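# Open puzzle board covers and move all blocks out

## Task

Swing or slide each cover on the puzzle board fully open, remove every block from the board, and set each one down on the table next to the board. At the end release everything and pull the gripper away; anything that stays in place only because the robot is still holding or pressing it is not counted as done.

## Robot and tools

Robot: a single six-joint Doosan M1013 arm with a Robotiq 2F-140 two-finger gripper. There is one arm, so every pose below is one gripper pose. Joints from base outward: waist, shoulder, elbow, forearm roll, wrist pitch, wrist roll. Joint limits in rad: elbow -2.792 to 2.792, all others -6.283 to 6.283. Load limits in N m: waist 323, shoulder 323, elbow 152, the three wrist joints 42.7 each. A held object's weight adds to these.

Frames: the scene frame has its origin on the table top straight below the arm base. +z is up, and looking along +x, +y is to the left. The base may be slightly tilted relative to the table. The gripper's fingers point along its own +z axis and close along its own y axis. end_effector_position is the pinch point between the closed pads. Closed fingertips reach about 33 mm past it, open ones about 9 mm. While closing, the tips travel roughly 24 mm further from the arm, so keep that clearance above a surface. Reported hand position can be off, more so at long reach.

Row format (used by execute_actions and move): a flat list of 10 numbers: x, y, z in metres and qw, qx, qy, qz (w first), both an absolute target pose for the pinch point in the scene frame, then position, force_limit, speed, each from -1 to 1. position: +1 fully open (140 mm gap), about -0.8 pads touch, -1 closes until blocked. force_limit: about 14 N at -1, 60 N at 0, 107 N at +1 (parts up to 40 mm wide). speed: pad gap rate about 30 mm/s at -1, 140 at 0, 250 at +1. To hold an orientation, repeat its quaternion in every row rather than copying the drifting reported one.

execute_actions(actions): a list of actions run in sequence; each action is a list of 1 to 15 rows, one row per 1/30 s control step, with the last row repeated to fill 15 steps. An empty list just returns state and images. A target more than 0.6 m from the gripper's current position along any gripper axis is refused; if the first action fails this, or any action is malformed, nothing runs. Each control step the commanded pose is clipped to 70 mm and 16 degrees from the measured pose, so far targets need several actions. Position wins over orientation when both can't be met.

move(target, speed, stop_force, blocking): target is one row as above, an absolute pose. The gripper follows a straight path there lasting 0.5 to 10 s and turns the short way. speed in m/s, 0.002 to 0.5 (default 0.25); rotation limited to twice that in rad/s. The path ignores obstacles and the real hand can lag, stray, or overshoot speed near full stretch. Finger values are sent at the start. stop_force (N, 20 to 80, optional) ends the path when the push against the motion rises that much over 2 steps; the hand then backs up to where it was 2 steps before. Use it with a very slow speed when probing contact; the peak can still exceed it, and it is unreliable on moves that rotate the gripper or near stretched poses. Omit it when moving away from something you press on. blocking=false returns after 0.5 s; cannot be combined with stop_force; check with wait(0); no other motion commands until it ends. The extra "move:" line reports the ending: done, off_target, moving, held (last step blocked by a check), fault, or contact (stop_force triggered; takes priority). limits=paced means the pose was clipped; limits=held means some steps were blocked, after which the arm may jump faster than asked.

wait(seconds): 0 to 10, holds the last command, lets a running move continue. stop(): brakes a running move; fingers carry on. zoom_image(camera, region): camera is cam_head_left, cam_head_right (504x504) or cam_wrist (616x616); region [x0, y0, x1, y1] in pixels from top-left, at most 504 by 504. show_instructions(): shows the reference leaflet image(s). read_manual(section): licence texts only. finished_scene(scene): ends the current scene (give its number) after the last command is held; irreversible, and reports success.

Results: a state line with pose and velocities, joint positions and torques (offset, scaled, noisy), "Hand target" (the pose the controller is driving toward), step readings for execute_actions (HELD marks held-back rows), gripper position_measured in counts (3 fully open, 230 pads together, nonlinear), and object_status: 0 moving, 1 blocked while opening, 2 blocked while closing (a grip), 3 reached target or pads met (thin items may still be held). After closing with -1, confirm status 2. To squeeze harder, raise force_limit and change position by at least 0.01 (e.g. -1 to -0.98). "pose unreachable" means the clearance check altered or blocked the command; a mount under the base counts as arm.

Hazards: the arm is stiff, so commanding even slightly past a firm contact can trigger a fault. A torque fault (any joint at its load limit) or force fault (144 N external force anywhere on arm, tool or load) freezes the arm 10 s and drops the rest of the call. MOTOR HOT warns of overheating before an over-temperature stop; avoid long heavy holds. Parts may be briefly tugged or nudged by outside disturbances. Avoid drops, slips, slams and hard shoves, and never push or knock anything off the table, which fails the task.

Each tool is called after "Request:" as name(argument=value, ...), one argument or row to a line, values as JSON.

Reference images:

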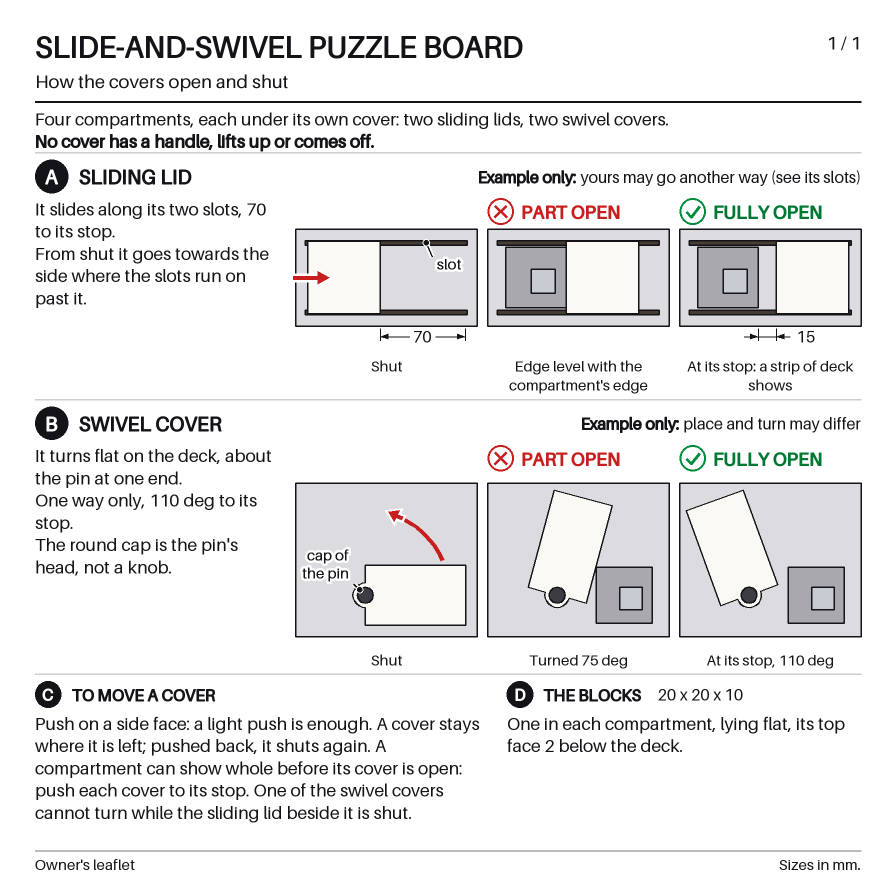

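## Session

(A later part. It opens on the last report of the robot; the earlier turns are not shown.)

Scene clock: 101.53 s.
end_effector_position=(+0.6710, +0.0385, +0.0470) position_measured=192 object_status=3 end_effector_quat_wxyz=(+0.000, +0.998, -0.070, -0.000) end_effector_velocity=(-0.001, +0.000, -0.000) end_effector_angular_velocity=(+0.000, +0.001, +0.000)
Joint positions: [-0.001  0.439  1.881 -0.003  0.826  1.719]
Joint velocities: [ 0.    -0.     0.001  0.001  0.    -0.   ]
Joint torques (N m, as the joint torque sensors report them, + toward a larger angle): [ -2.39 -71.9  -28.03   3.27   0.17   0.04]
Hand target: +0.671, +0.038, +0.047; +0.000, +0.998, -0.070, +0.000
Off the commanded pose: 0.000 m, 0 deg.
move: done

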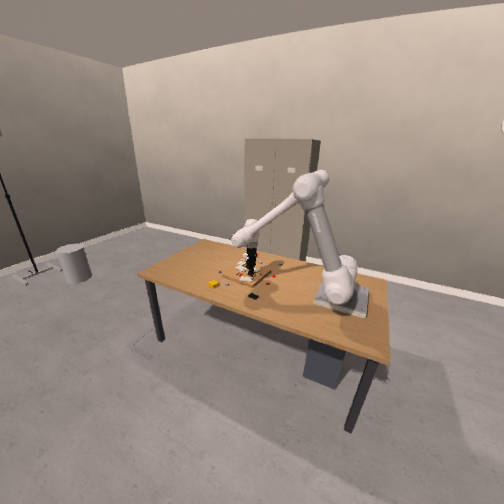

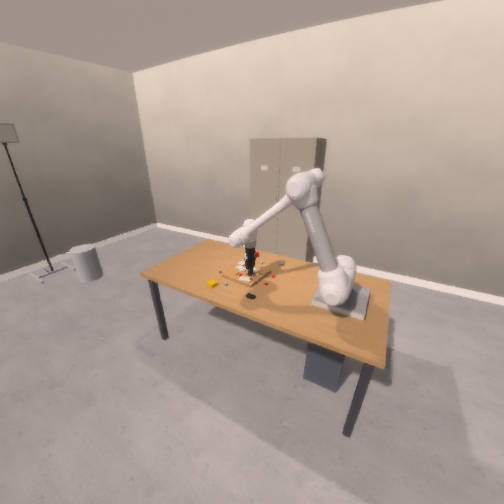

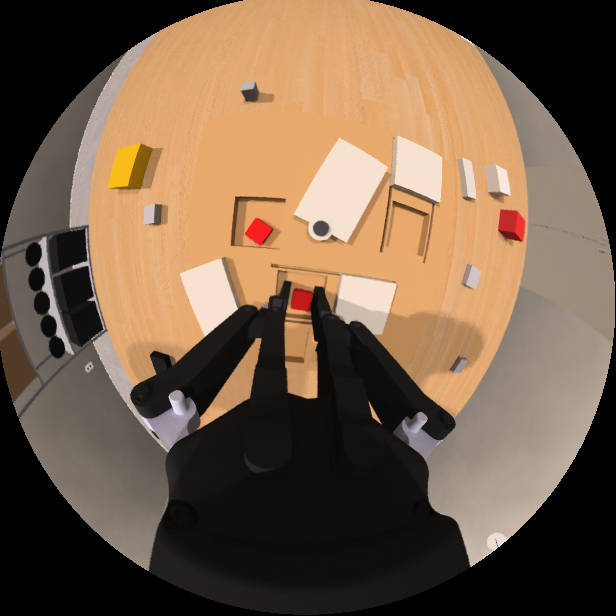

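Request:
execute_actions(
  actions=[
    [[0.671,0.0385,0.0473,0,0.9976,-0.0698,0,-1,0,-0.5]],
    [[0.671,0.0385,0.0615,0,0.9976,-0.0698,0,-1,0,0]],
  ],
)

Request:
move(
  target=[0.668,0.018,0.0615,0,0.9976,-0.0698,0,-1,0,0],
  speed=0.015,
)

Request:
execute_actions(
  actions=[
    [[0.668,0.025,0.085,0,0.9976,-0.0698,0,-1,0,0]],
    [[0.61,0.02,0.085,0,0.9976,-0.0698,0,-1,0,0]],
    [[0.55,0.015,0.08,0,0.9976,-0.0698,0,-1,0,0]],
    [[0.51,0.015,0.07,0,0.9976,-0.0698,0,-1,0,0]],
    [[0.51,0.015,0.042,0,0.9976,-0.0698,0,-1,0,0]],
    [[0.51,0.015,0.036,0,0.9976,-0.0698,0,-1,0,0]],
    [[0.51,0.015,0.036,0,0.9976,-0.0698,0,-0.4,0,0]],
    [[0.51,0.015,0.08,0,0.9976,-0.0698,0,-0.4,0,0]],
  ],
)

Request:
move(
  target=[0.7439,0.082,0.075,0,0.959,-0.284,0,-1,0,0],
)

Request:
move(
  target=[0.7439,0.082,0.059,0,0.959,-0.284,0,-1,0,0],
)

Request:
move(
  target=[0.7439,0.082,0.0547,0,0.959,-0.284,0,-1,0,0],
  speed=0.003,
  stop_force=20,
)

Scene clock: 102.90 s.
end_effector_position=(+0.6710, +0.0385, +0.0615) position_measured=207 object_status=2 end_effector_quat_wxyz=(+0.000, +0.998, -0.070, +0.000) end_effector_velocity=(+0.000, -0.001, +0.000) end_effector_angular_velocity=(+0.000, -0.000, -0.001)
Joint positions: [-0.001  0.423  1.873 -0.003  0.85   1.719]
Joint velocities: [-0.001 -0.    -0.001  0.     0.    -0.   ]
Joint torques (N m, as the joint torque sensors report them, + toward a larger angle): [ -1.89 -70.54 -29.24   3.13   0.19  -0.11]
Hand target: +0.671, +0.039, +0.062; -0.000, +0.998, -0.070, -0.000
Off the commanded pose: 0.000 m, 0 deg.
Step readings (end_effector_position; steps 1 to 15: 1st action; 16 to 30: 2nd action):
0: (+0.6710, +0.0385, +0.0470)
1: (+0.6710, +0.0385, +0.0470)
2: (+0.6710, +0.0385, +0.0470)
4: (+0.6709, +0.0385, +0.0471)
8: (+0.6709, +0.0385, +0.0472)
15: (+0.6710, +0.0385, +0.0473)
16: (+0.6710, +0.0385, +0.0475)
17: (+0.6706, +0.0385, +0.0512)
19: (+0.6716, +0.0385, +0.0618)
23: (+0.6712, +0.0385, +0.0616)
30: end_effector_position above

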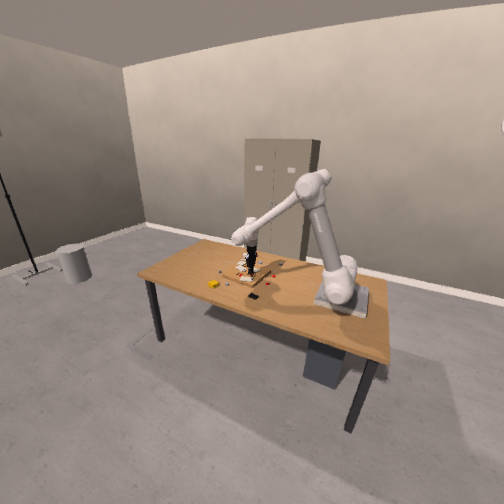

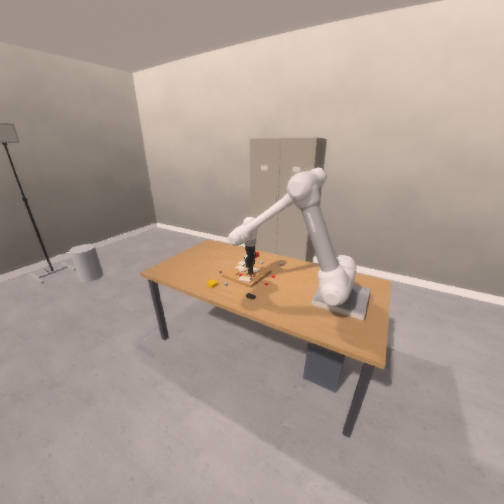

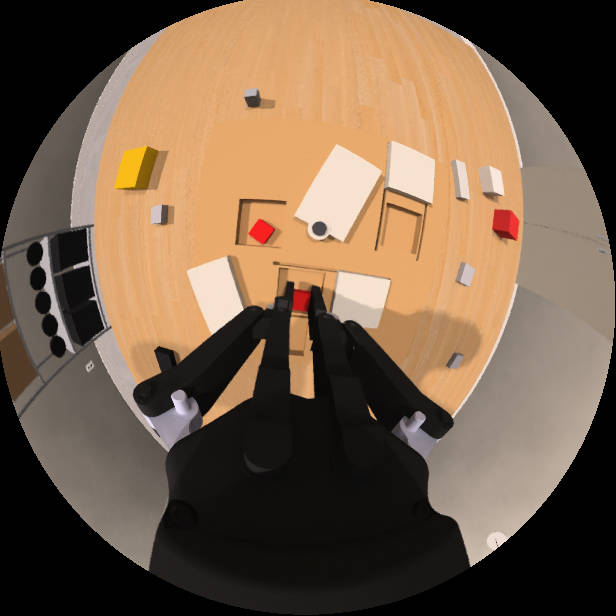

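Scene clock: 104.50 s.
end_effector_position=(+0.6680, +0.0180, +0.0615) position_measured=207 object_status=2 end_effector_quat_wxyz=(-0.000, +0.998, -0.070, +0.000) end_effector_velocity=(+0.001, +0.001, +0.001) end_effector_angular_velocity=(+0.000, -0.001, +0.001)
Joint positions: [-0.032  0.418  1.881 -0.003  0.847  1.689]
Joint velocities: [ 0.001 -0.    -0.001  0.     0.    -0.   ]
Joint torques (N m, as the joint torque sensors report them, + toward a larger angle): [ -3.57 -68.89 -28.65   2.08   0.37   0.24]
Hand target: +0.668, +0.018, +0.062; -0.000, +0.998, -0.070, +0.000
Off the commanded pose: 0.000 m, 0 deg.
move: done

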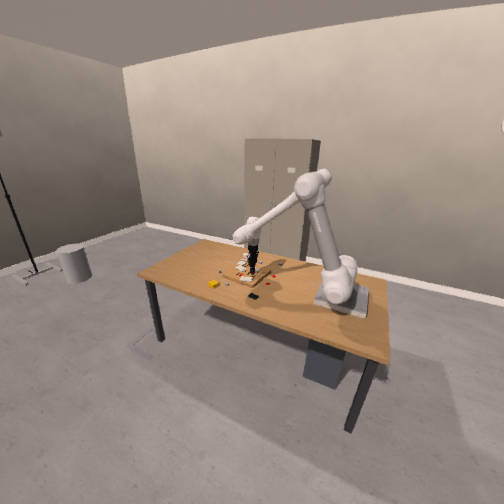

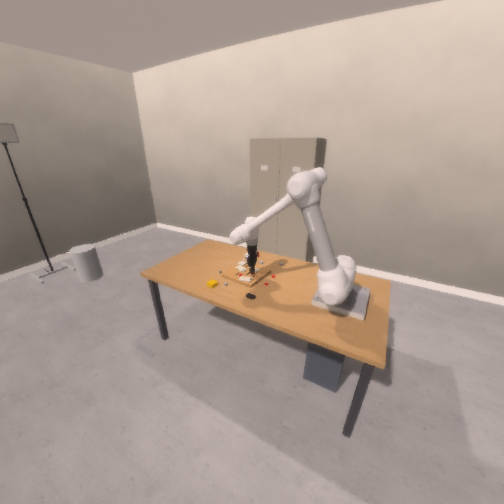

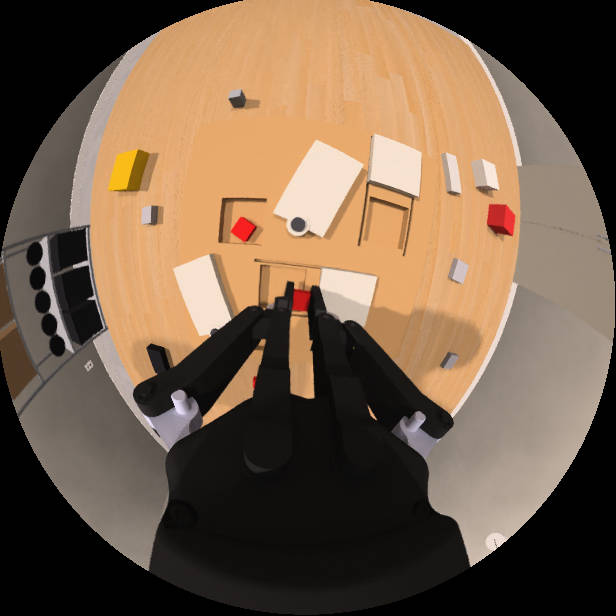

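Scene clock: 108.50 s.
end_effector_position=(+0.5100, +0.0151, +0.0800) position_measured=179 object_status=3 end_effector_quat_wxyz=(-0.000, +0.998, -0.070, -0.000) end_effector_velocity=(+0.000, +0.000, +0.000) end_effector_angular_velocity=(+0.000, -0.000, -0.000)
Joint positions: [-0.045  0.187  2.169 -0.003  0.79   1.676]
Joint velocities: [ 0.     0.    -0.001  0.     0.     0.001]
Joint torques (N m, as the joint torque sensors report them, + toward a larger angle): [ -1.57 -46.32 -27.18   3.28   0.05   0.  ]
Hand target: +0.510, +0.015, +0.080; -0.000, +0.998, -0.070, -0.000
Off the commanded pose: 0.000 m, 0 deg.
Step readings (end_effector_position; steps 1 to 15: 1st action; 16 to 30: 2nd action; 31 to 45: 3rd action; 46 to 60: 4th action; 61 to 75: 5th action; 76 to 90: 6th action; 91 to 105: 7th action; 106 to 120: 8th action):
0: (+0.6680, +0.0180, +0.0615)
1: (+0.6680, +0.0180, +0.0617)
2: (+0.6674, +0.0190, +0.0653)
4: (+0.6684, +0.0240, +0.0834)
8: (+0.6679, +0.0249, +0.0850)
15: (+0.6680, +0.0250, +0.0850)
16: (+0.6679, +0.0250, +0.0851)
17: (+0.6644, +0.0249, +0.0849)
19: (+0.6399, +0.0230, +0.0837)
23: (+0.6105, +0.0201, +0.0852)
30: (+0.6100, +0.0200, +0.0850)
31: (+0.6098, +0.0199, +0.0850)
32: (+0.6062, +0.0196, +0.0846)
34: (+0.5814, +0.0179, +0.0813)
38: (+0.5505, +0.0149, +0.0802)
45: (+0.5500, +0.0149, +0.0800)
46: (+0.5498, +0.0149, +0.0800)
47: (+0.5464, +0.0150, +0.0791)
49: (+0.5239, +0.0151, +0.0728)
53: (+0.5103, +0.0150, +0.0702)
60: (+0.5100, +0.0150, +0.0700)
61: (+0.5100, +0.0150, +0.0699)
62: (+0.5102, +0.0150, +0.0668)
64: (+0.5088, +0.0150, +0.0486)
68: (+0.5098, +0.0149, +0.0420)
75: (+0.5100, +0.0149, +0.0420)
76: (+0.5101, +0.0149, +0.0418)
77: (+0.5107, +0.0149, +0.0395)
79: (+0.5100, +0.0150, +0.0360)
83: (+0.5101, +0.0150, +0.0360)
90: (+0.5100, +0.0150, +0.0360)
91: (+0.5100, +0.0150, +0.0360)
92: (+0.5100, +0.0150, +0.0360)
94: (+0.5100, +0.0150, +0.0360)
98: (+0.5100, +0.0150, +0.0360)
105: (+0.5100, +0.0150, +0.0360)
106: (+0.5100, +0.0150, +0.0362)
107: (+0.5096, +0.0150, +0.0389)
109: (+0.5101, +0.0149, +0.0597)
113: (+0.5100, +0.0150, +0.0799)
120: end_effector_position above

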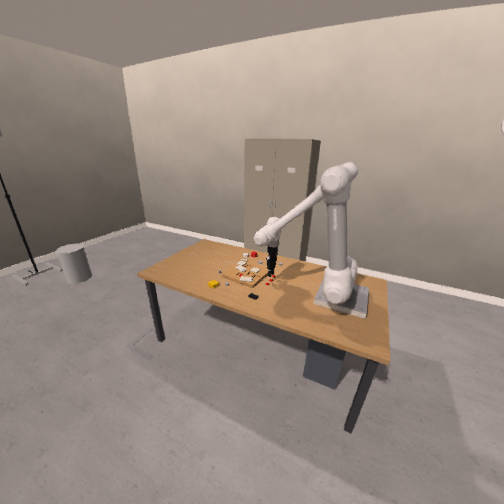

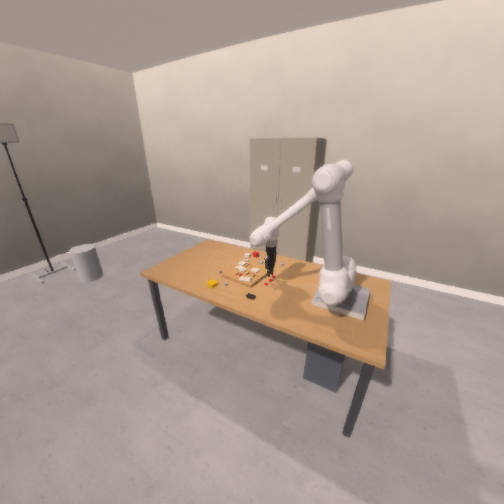

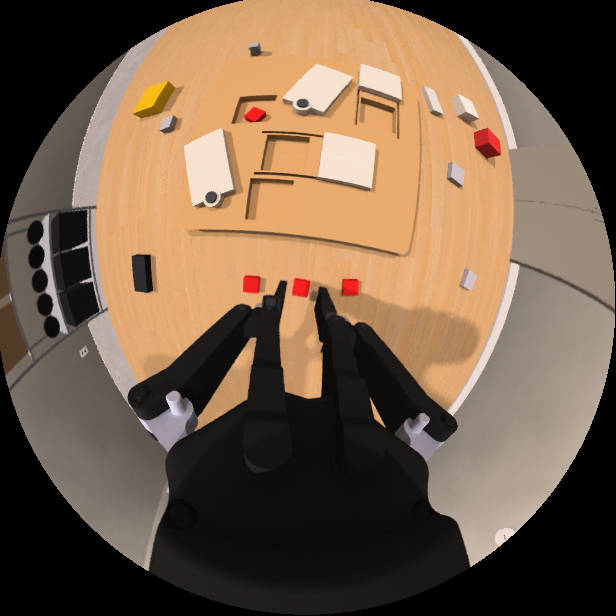

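Scene clock: 109.83 s.
end_effector_position=(+0.7438, +0.0822, +0.0748) position_measured=233 object_status=3 end_effector_quat_wxyz=(+0.000, +0.959, -0.284, +0.000) end_effector_velocity=(+0.001, +0.001, +0.000) end_effector_angular_velocity=(+0.000, -0.001, -0.000)
Joint positions: [ 0.057  0.507  1.705 -0.002  0.934  2.213]
Joint velocities: [ 0.001  0.001 -0.002  0.     0.     0.001]
Joint torques (N m, as the joint torque sensors report them, + toward a larger angle): [ -0.67 -80.19 -31.25   3.92   0.23   0.22]
Hand target: +0.744, +0.082, +0.075; +0.000, +0.959, -0.284, +0.000
Off the commanded pose: 0.000 m, 0 deg.
move: done

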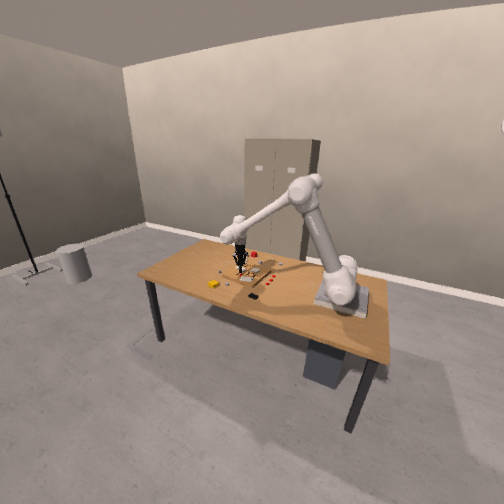

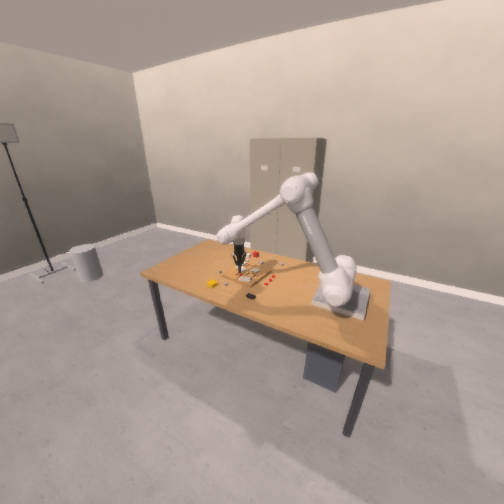

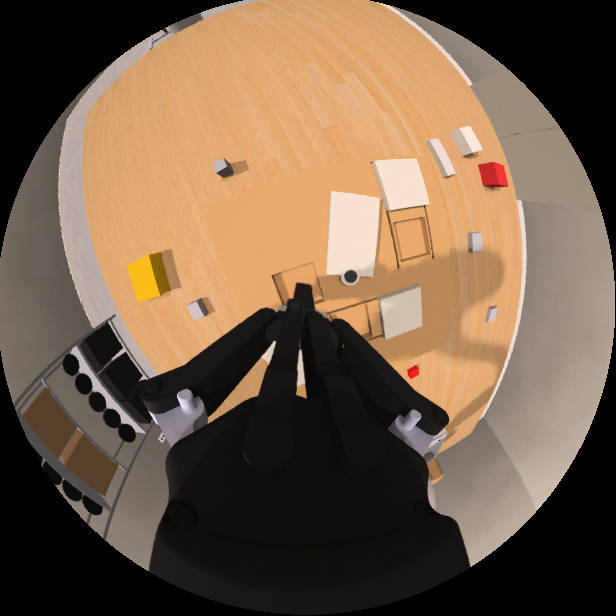

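Scene clock: 110.53 s.
end_effector_position=(+0.7439, +0.0820, +0.0590) position_measured=233 object_status=3 end_effector_quat_wxyz=(+0.000, +0.959, -0.284, +0.000) end_effector_velocity=(-0.001, -0.000, -0.001) end_effector_angular_velocity=(-0.000, +0.001, +0.001)
Joint positions: [ 0.056  0.523  1.714 -0.002  0.91   2.212]
Joint velocities: [ 0.     0.     0.001 -0.    -0.    -0.   ]
Joint torques (N m, as the joint torque sensors report them, + toward a larger angle): [ -1.88 -80.01 -30.41   3.9   -0.08   0.05]
Hand target: +0.744, +0.082, +0.059; +0.000, +0.959, -0.284, +0.000
Off the commanded pose: 0.000 m, 0 deg.
move: done

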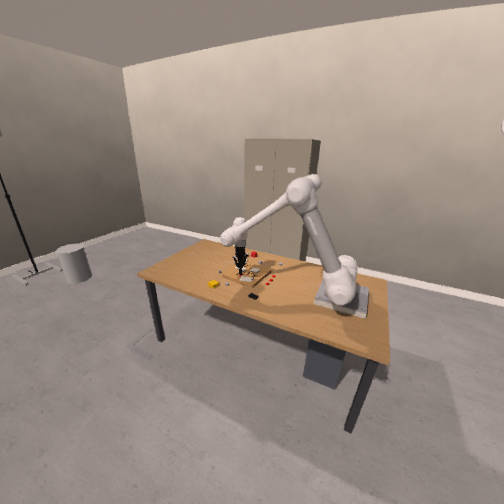

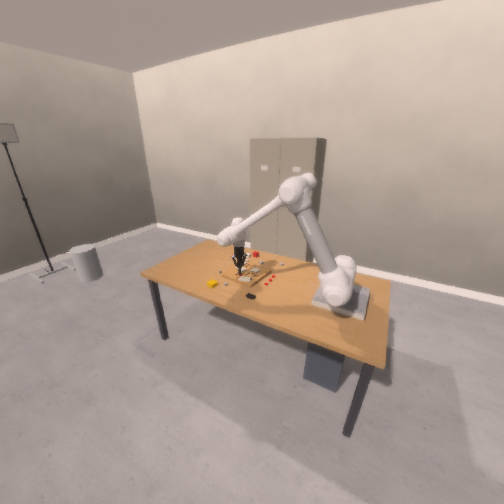

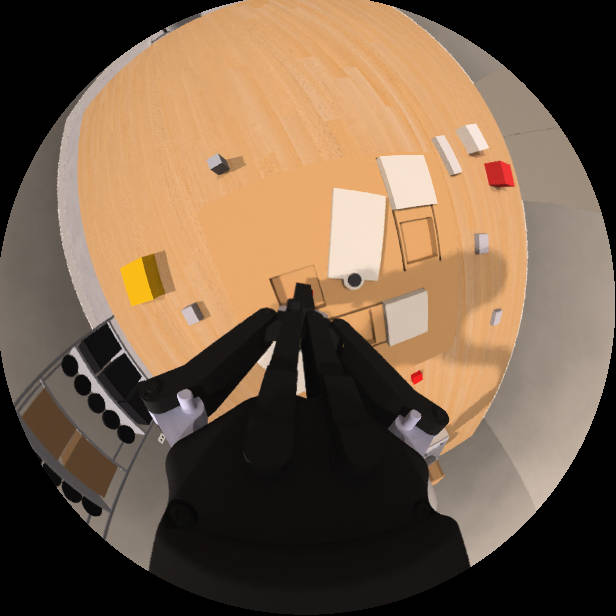

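Scene clock: 112.33 s.
end_effector_position=(+0.7439, +0.0820, +0.0548) position_measured=233 object_status=3 end_effector_quat_wxyz=(-0.000, +0.959, -0.284, +0.000) end_effector_velocity=(-0.000, +0.001, +0.000) end_effector_angular_velocity=(-0.000, -0.000, -0.000)
Joint positions: [ 0.056  0.527  1.716 -0.002  0.903  2.212]
Joint velocities: [ 0.001 -0.    -0.    -0.    -0.     0.001]
Joint torques (N m, as the joint torque sensors report them, + toward a larger angle): [ -4.56 -66.59 -23.42   3.24  -1.36   0.04]
Hand target: +0.744, +0.082, +0.055; -0.000, +0.959, -0.284, +0.000
Off the commanded pose: 0.000 m, 0 deg.
move: contact

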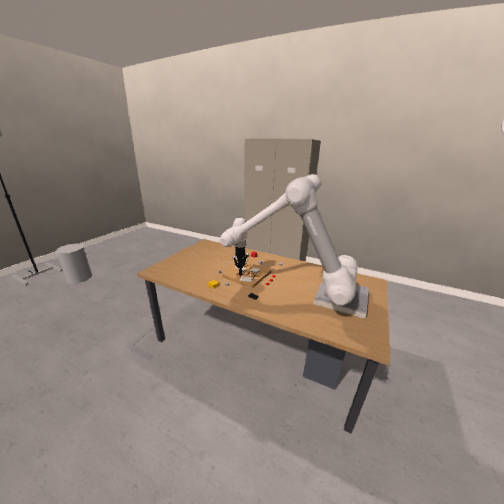

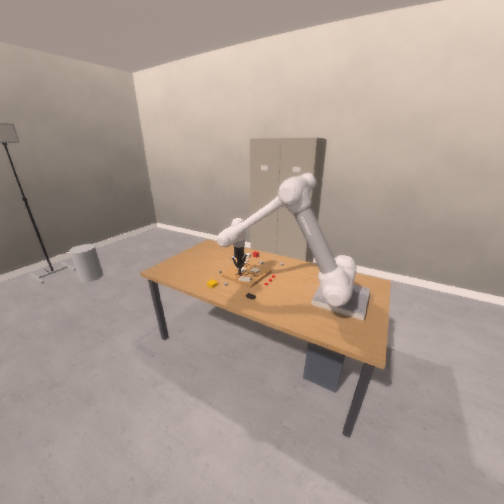

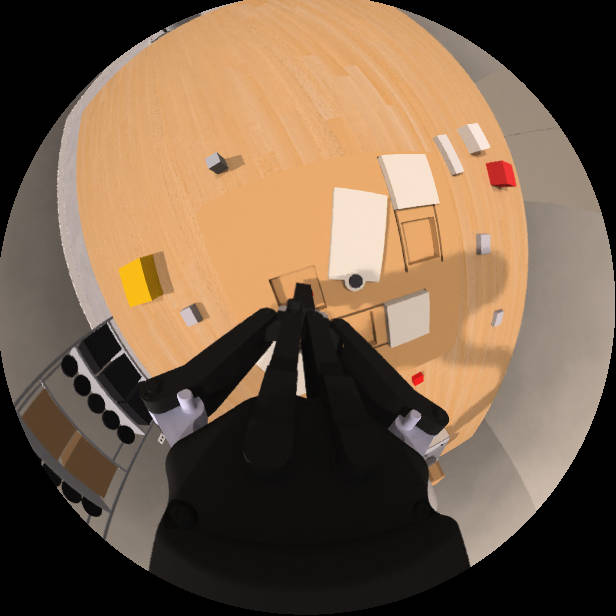

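Request:
move(
  target=[0.751,0.084,0.0548,0,0.9976,-0.0698,0,-1,0,0],
  speed=0.1,
)

Request:
execute_actions(
  actions=[
    [[0.751,0.084,0.06,0,0.9976,-0.0698,0,-1,0,0]],
    [[0.746,0.0825,0.06,0,0.9976,-0.0698,0,-0.47,0,0]],
  ],
)

Request:
move(
  target=[0.746,0.0825,0.047,0,0.9976,-0.0698,0,-0.47,0,0],
  speed=0.006,
  stop_force=20,
)

Scene clock: 114.93 s.
end_effector_position=(+0.7510, +0.0840, +0.0548) position_measured=233 object_status=3 end_effector_quat_wxyz=(+0.000, +0.998, -0.070, -0.000) end_effector_velocity=(+0.000, -0.000, +0.000) end_effector_angular_velocity=(+0.000, -0.000, -0.002)
Joint positions: [ 0.058  0.536  1.7   -0.002  0.91   1.778]
Joint velocities: [-0.     0.    -0.     0.     0.     0.002]
Joint torques (N m, as the joint torque sensors report them, + toward a larger angle): [ -2.1  -66.47 -24.29   3.77  -1.47   0.32]
Hand target: +0.751, +0.084, +0.055; +0.000, +0.998, -0.070, -0.000
Off the commanded pose: 0.000 m, 0 deg.
move: done

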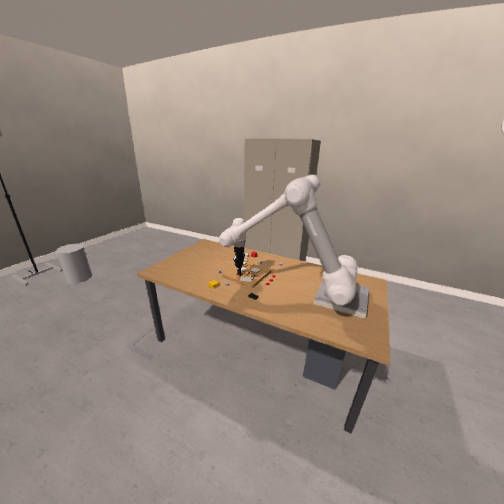

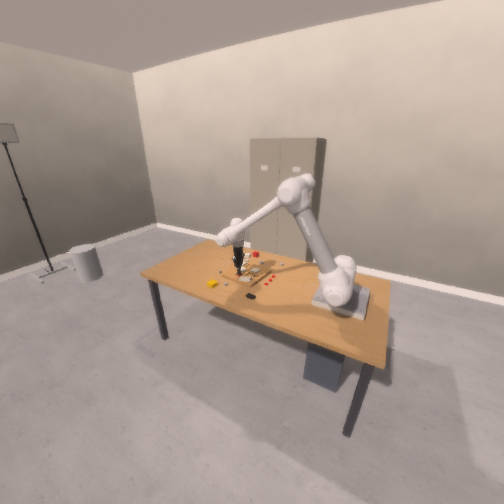

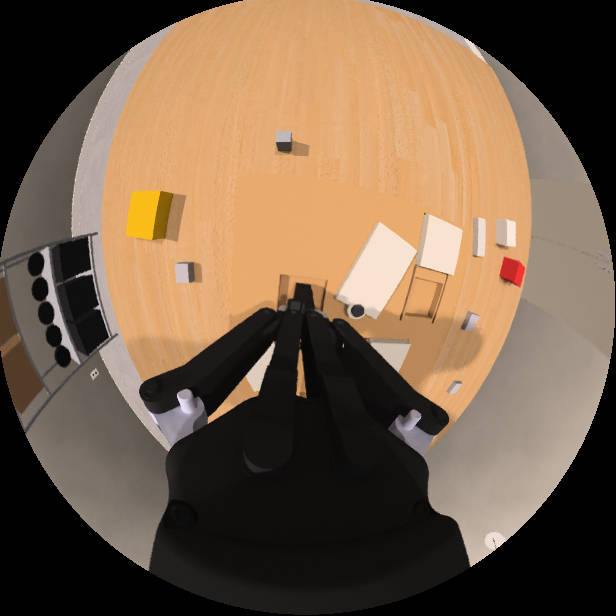

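Scene clock: 115.93 s.
end_effector_position=(+0.7460, +0.0825, +0.0600) position_measured=188 object_status=3 end_effector_quat_wxyz=(+0.000, +0.998, -0.070, +0.000) end_effector_velocity=(-0.000, +0.001, -0.000) end_effector_angular_velocity=(-0.000, +0.001, -0.000)
Joint positions: [ 0.057  0.525  1.708 -0.002  0.913  1.777]
Joint velocities: [ 0.001 -0.     0.    -0.     0.     0.001]
Joint torques (N m, as the joint torque sensors report them, + toward a larger angle): [ -1.33 -80.19 -30.61   3.41   0.22   0.16]
Hand target: +0.746, +0.082, +0.060; -0.000, +0.998, -0.070, +0.000
Off the commanded pose: 0.000 m, 0 deg.
Step readings (end_effector_position; steps 1 to 15: 1st action; 16 to 30: 2nd action):
0: (+0.7510, +0.0840, +0.0548)
1: (+0.7510, +0.0840, +0.0550)
2: (+0.7506, +0.0840, +0.0574)
4: (+0.7512, +0.0841, +0.0601)
8: (+0.7511, +0.0841, +0.0600)
15: (+0.7510, +0.0840, +0.0600)
16: (+0.7508, +0.0840, +0.0600)
17: (+0.7481, +0.0833, +0.0599)
19: (+0.7460, +0.0827, +0.0601)
23: (+0.7460, +0.0825, +0.0600)
30: end_effector_position above

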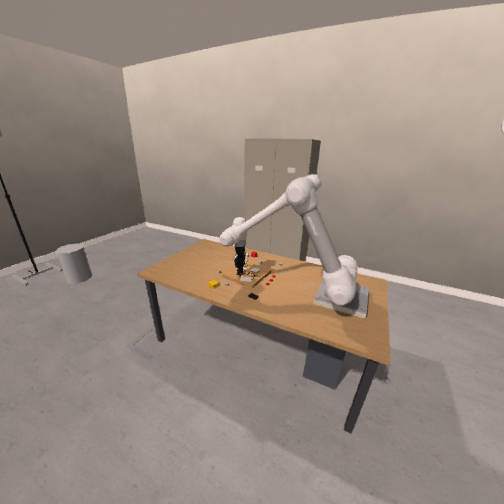

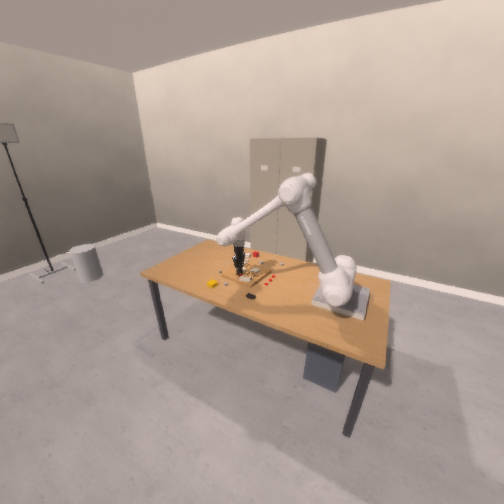

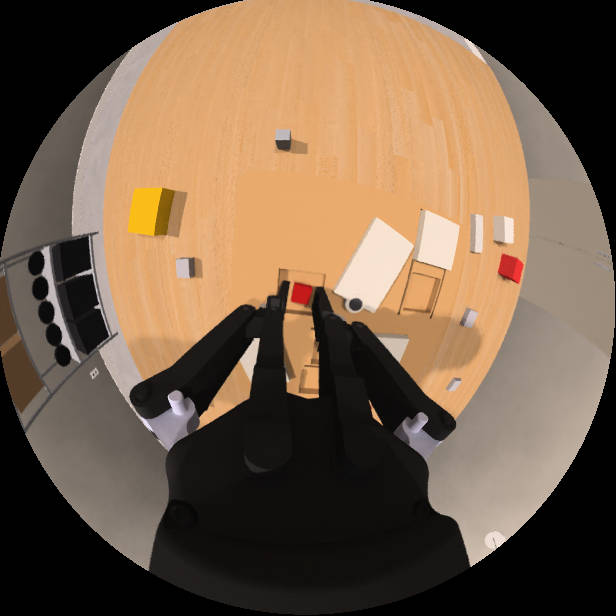

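Scene clock: 118.33 s.
end_effector_position=(+0.7460, +0.0825, +0.0470) position_measured=188 object_status=3 end_effector_quat_wxyz=(+0.000, +0.998, -0.070, -0.000) end_effector_velocity=(+0.001, -0.001, +0.000) end_effector_angular_velocity=(-0.000, -0.001, +0.000)
Joint positions: [ 0.057  0.538  1.716 -0.002  0.893  1.777]
Joint velocities: [-0.002 -0.    -0.001 -0.    -0.    -0.002]
Joint torques (N m, as the joint torque sensors report them, + toward a larger angle): [ -1.34 -81.55 -30.45   3.5    0.02   0.05]
Hand target: +0.746, +0.082, +0.047; +0.000, +0.998, -0.070, +0.000
Off the commanded pose: 0.000 m, 0 deg.
move: done

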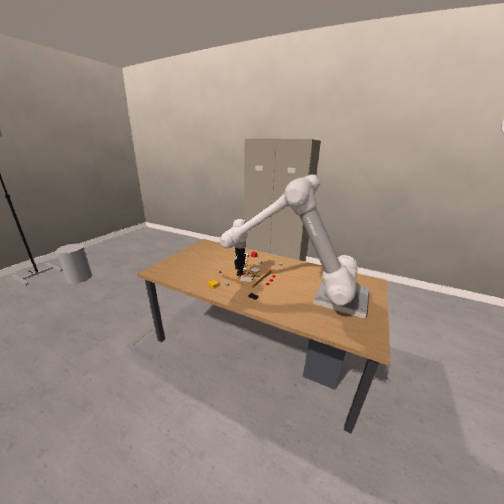

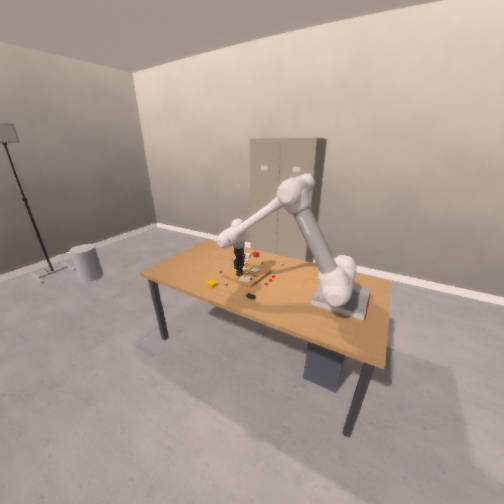

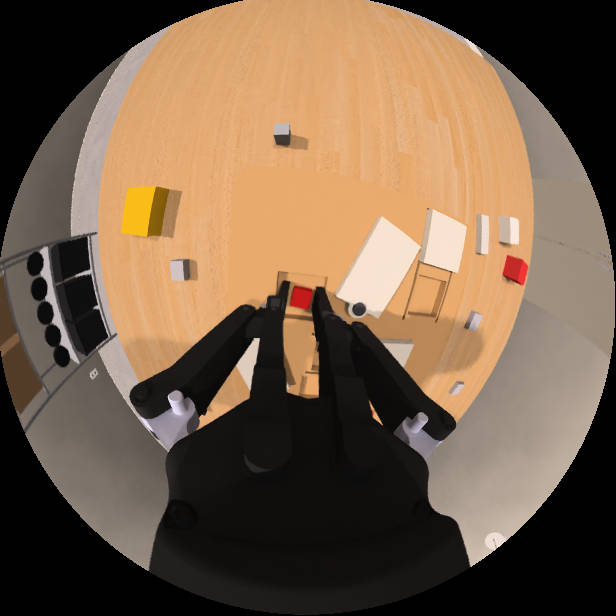

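Request:
execute_actions(
  actions=[
    [[0.746,0.0825,0.0473,0,0.9976,-0.0698,0,-1,0,-0.5]],
    [[0.746,0.0825,0.088,0,0.9976,-0.0698,0,-1,0,0]],
  ],
)

Request:
move(
  target=[0.51,0.145,0.085,0,0.9976,-0.0698,0,-1,0,0],
)

Request:
execute_actions(
  actions=[
    [[0.51,0.145,0.042,0,0.9976,-0.0698,0,-1,0,0]],
    [[0.51,0.145,0.036,0,0.9976,-0.0698,0,-1,0,0]],
    [[0.51,0.145,0.036,0,0.9976,-0.0698,0,-0.4,0,0]],
    [[0.51,0.145,0.1,0,0.9976,-0.0698,0,-0.4,0,0]],
    [[0.5,0.1,0.2,0,0.9976,-0.0698,0,-0.4,0,0]],
  ],
)

Scene clock: 119.50 s.
end_effector_position=(+0.7460, +0.0824, +0.0880) position_measured=206 object_status=2 end_effector_quat_wxyz=(-0.000, +0.998, -0.070, -0.000) end_effector_velocity=(+0.000, +0.000, +0.000) end_effector_angular_velocity=(+0.000, -0.001, +0.000)
Joint positions: [ 0.057  0.498  1.691 -0.002  0.957  1.777]
Joint velocities: [ 0.    -0.    -0.001  0.    -0.     0.   ]
Joint torques (N m, as the joint torque sensors report them, + toward a larger angle): [ -0.75 -81.   -31.87   3.59   0.02   0.31]
Hand target: +0.746, +0.083, +0.088; -0.000, +0.998, -0.070, -0.000
Off the commanded pose: 0.000 m, 0 deg.
Step readings (end_effector_position; steps 1 to 15: 1st action; 16 to 30: 2nd action):
0: (+0.7460, +0.0825, +0.0470)
1: (+0.7460, +0.0825, +0.0470)
2: (+0.7460, +0.0825, +0.0470)
4: (+0.7459, +0.0825, +0.0471)
8: (+0.7459, +0.0825, +0.0472)
15: (+0.7460, +0.0825, +0.0473)
16: (+0.7460, +0.0825, +0.0476)
17: (+0.7457, +0.0825, +0.0517)
19: (+0.7464, +0.0825, +0.0784)
23: (+0.7460, +0.0825, +0.0880)
30: end_effector_position above

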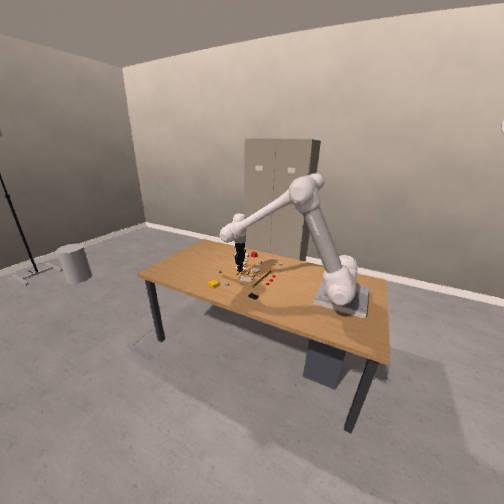

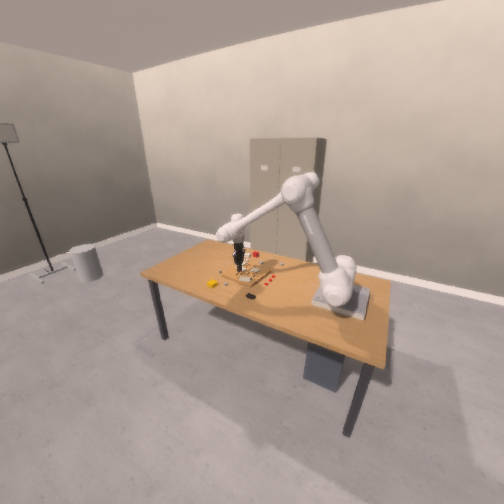

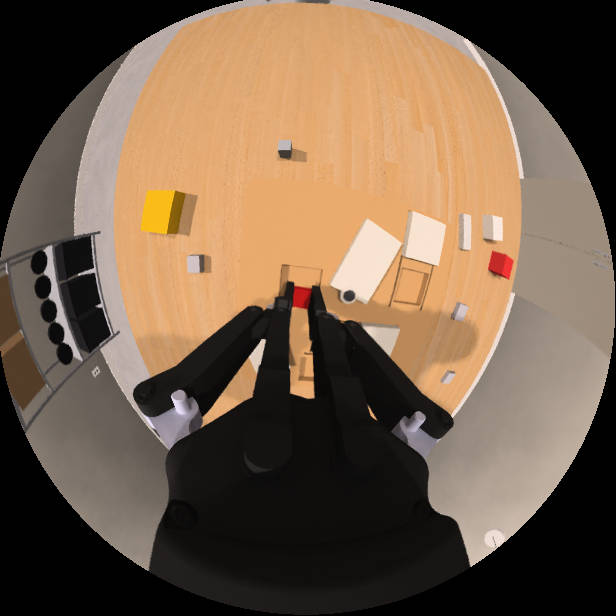

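Scene clock: 120.83 s.
end_effector_position=(+0.5100, +0.1448, +0.0852) position_measured=206 object_status=2 end_effector_quat_wxyz=(+0.000, +0.998, -0.070, -0.000) end_effector_velocity=(-0.001, +0.000, +0.000) end_effector_angular_velocity=(-0.001, +0.000, +0.001)
Joint positions: [ 0.204  0.208  2.129 -0.002  0.809  1.924]
Joint velocities: [ 0.001 -0.001  0.001 -0.001  0.     0.001]
Joint torques (N m, as the joint torque sensors report them, + toward a larger angle): [ -2.19 -45.82 -27.87   3.66  -0.04   0.07]
Hand target: +0.510, +0.145, +0.085; +0.000, +0.998, -0.070, +0.000
Off the commanded pose: 0.000 m, 0 deg.
move: done

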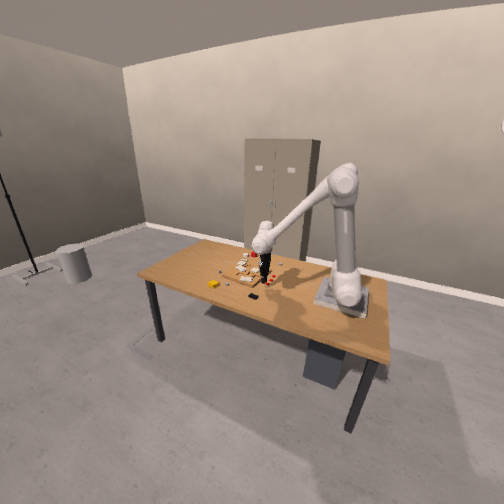

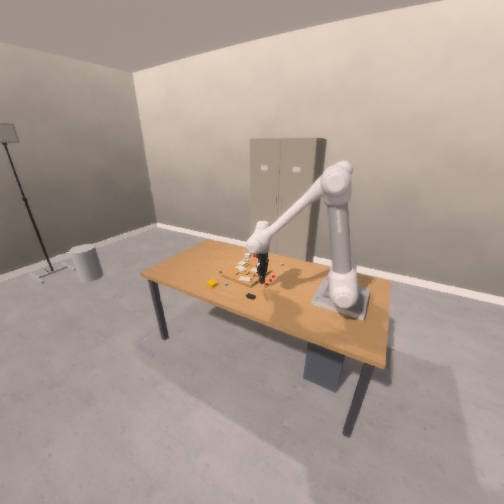

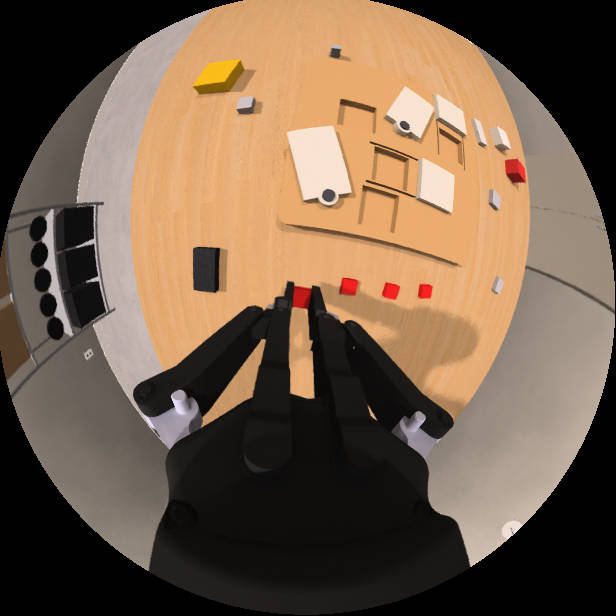

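Scene clock: 123.33 s.
end_effector_position=(+0.5001, +0.1000, +0.1999) position_measured=179 object_status=3 end_effector_quat_wxyz=(-0.000, +0.998, -0.070, -0.000) end_effector_velocity=(+0.001, -0.001, +0.001) end_effector_angular_velocity=(+0.000, -0.001, +0.001)
Joint positions: [ 0.123  0.049  2.057 -0.002  1.04   1.842]
Joint velocities: [-0.001 -0.    -0.002  0.     0.001 -0.002]
Joint torques (N m, as the joint torque sensors report them, + toward a larger angle): [ -0.87 -38.93 -35.22   4.25   0.35   0.5 ]
Hand target: +0.500, +0.100, +0.200; -0.000, +0.998, -0.070, -0.000
Off the commanded pose: 0.000 m, 0 deg.
Step readings (end_effector_position; steps 1 to 15: 1st action; 16 to 30: 2nd action; 31 to 45: 3rd action; 46 to 60: 4th action; 61 to 75: 5th action):
0: (+0.5100, +0.1448, +0.0852)
1: (+0.5100, +0.1448, +0.0850)
2: (+0.5102, +0.1449, +0.0817)
4: (+0.5086, +0.1446, +0.0590)
8: (+0.5097, +0.1449, +0.0420)
15: (+0.5100, +0.1450, +0.0420)
16: (+0.5101, +0.1450, +0.0418)
17: (+0.5107, +0.1452, +0.0394)
19: (+0.5099, +0.1450, +0.0360)
23: (+0.5100, +0.1451, +0.0360)
30: (+0.5100, +0.1450, +0.0360)
31: (+0.5100, +0.1450, +0.0360)
32: (+0.5100, +0.1450, +0.0360)
34: (+0.5100, +0.1450, +0.0360)
38: (+0.5100, +0.1450, +0.0360)
45: (+0.5100, +0.1450, +0.0360)
46: (+0.5100, +0.1450, +0.0362)
47: (+0.5096, +0.1449, +0.0391)
49: (+0.5104, +0.1450, +0.0617)
53: (+0.5102, +0.1450, +0.0997)
60: (+0.5100, +0.1450, +0.1000)
61: (+0.5100, +0.1450, +0.1002)
62: (+0.5095, +0.1436, +0.1031)
64: (+0.5079, +0.1342, +0.1243)
68: (+0.5015, +0.1062, +0.1866)
75: end_effector_position above

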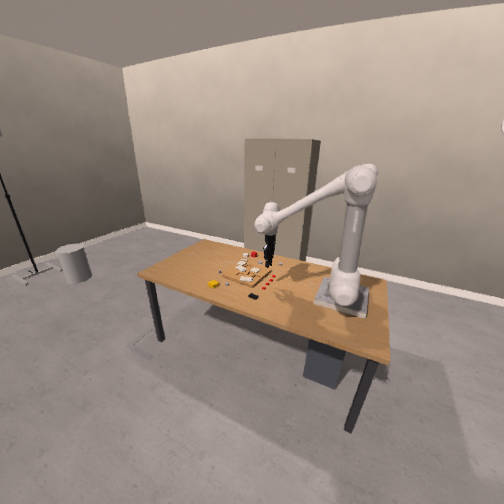

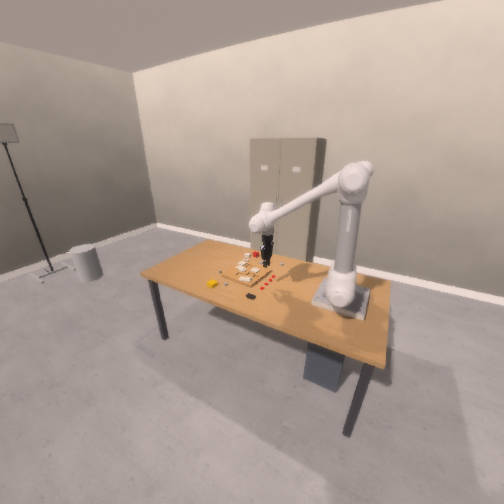

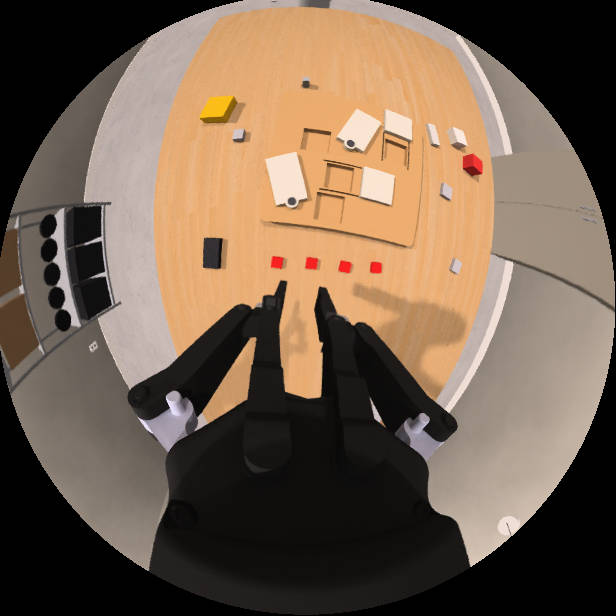

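Request:
finished_scene(
  scene=1,
)

The scene is finished: the task was done.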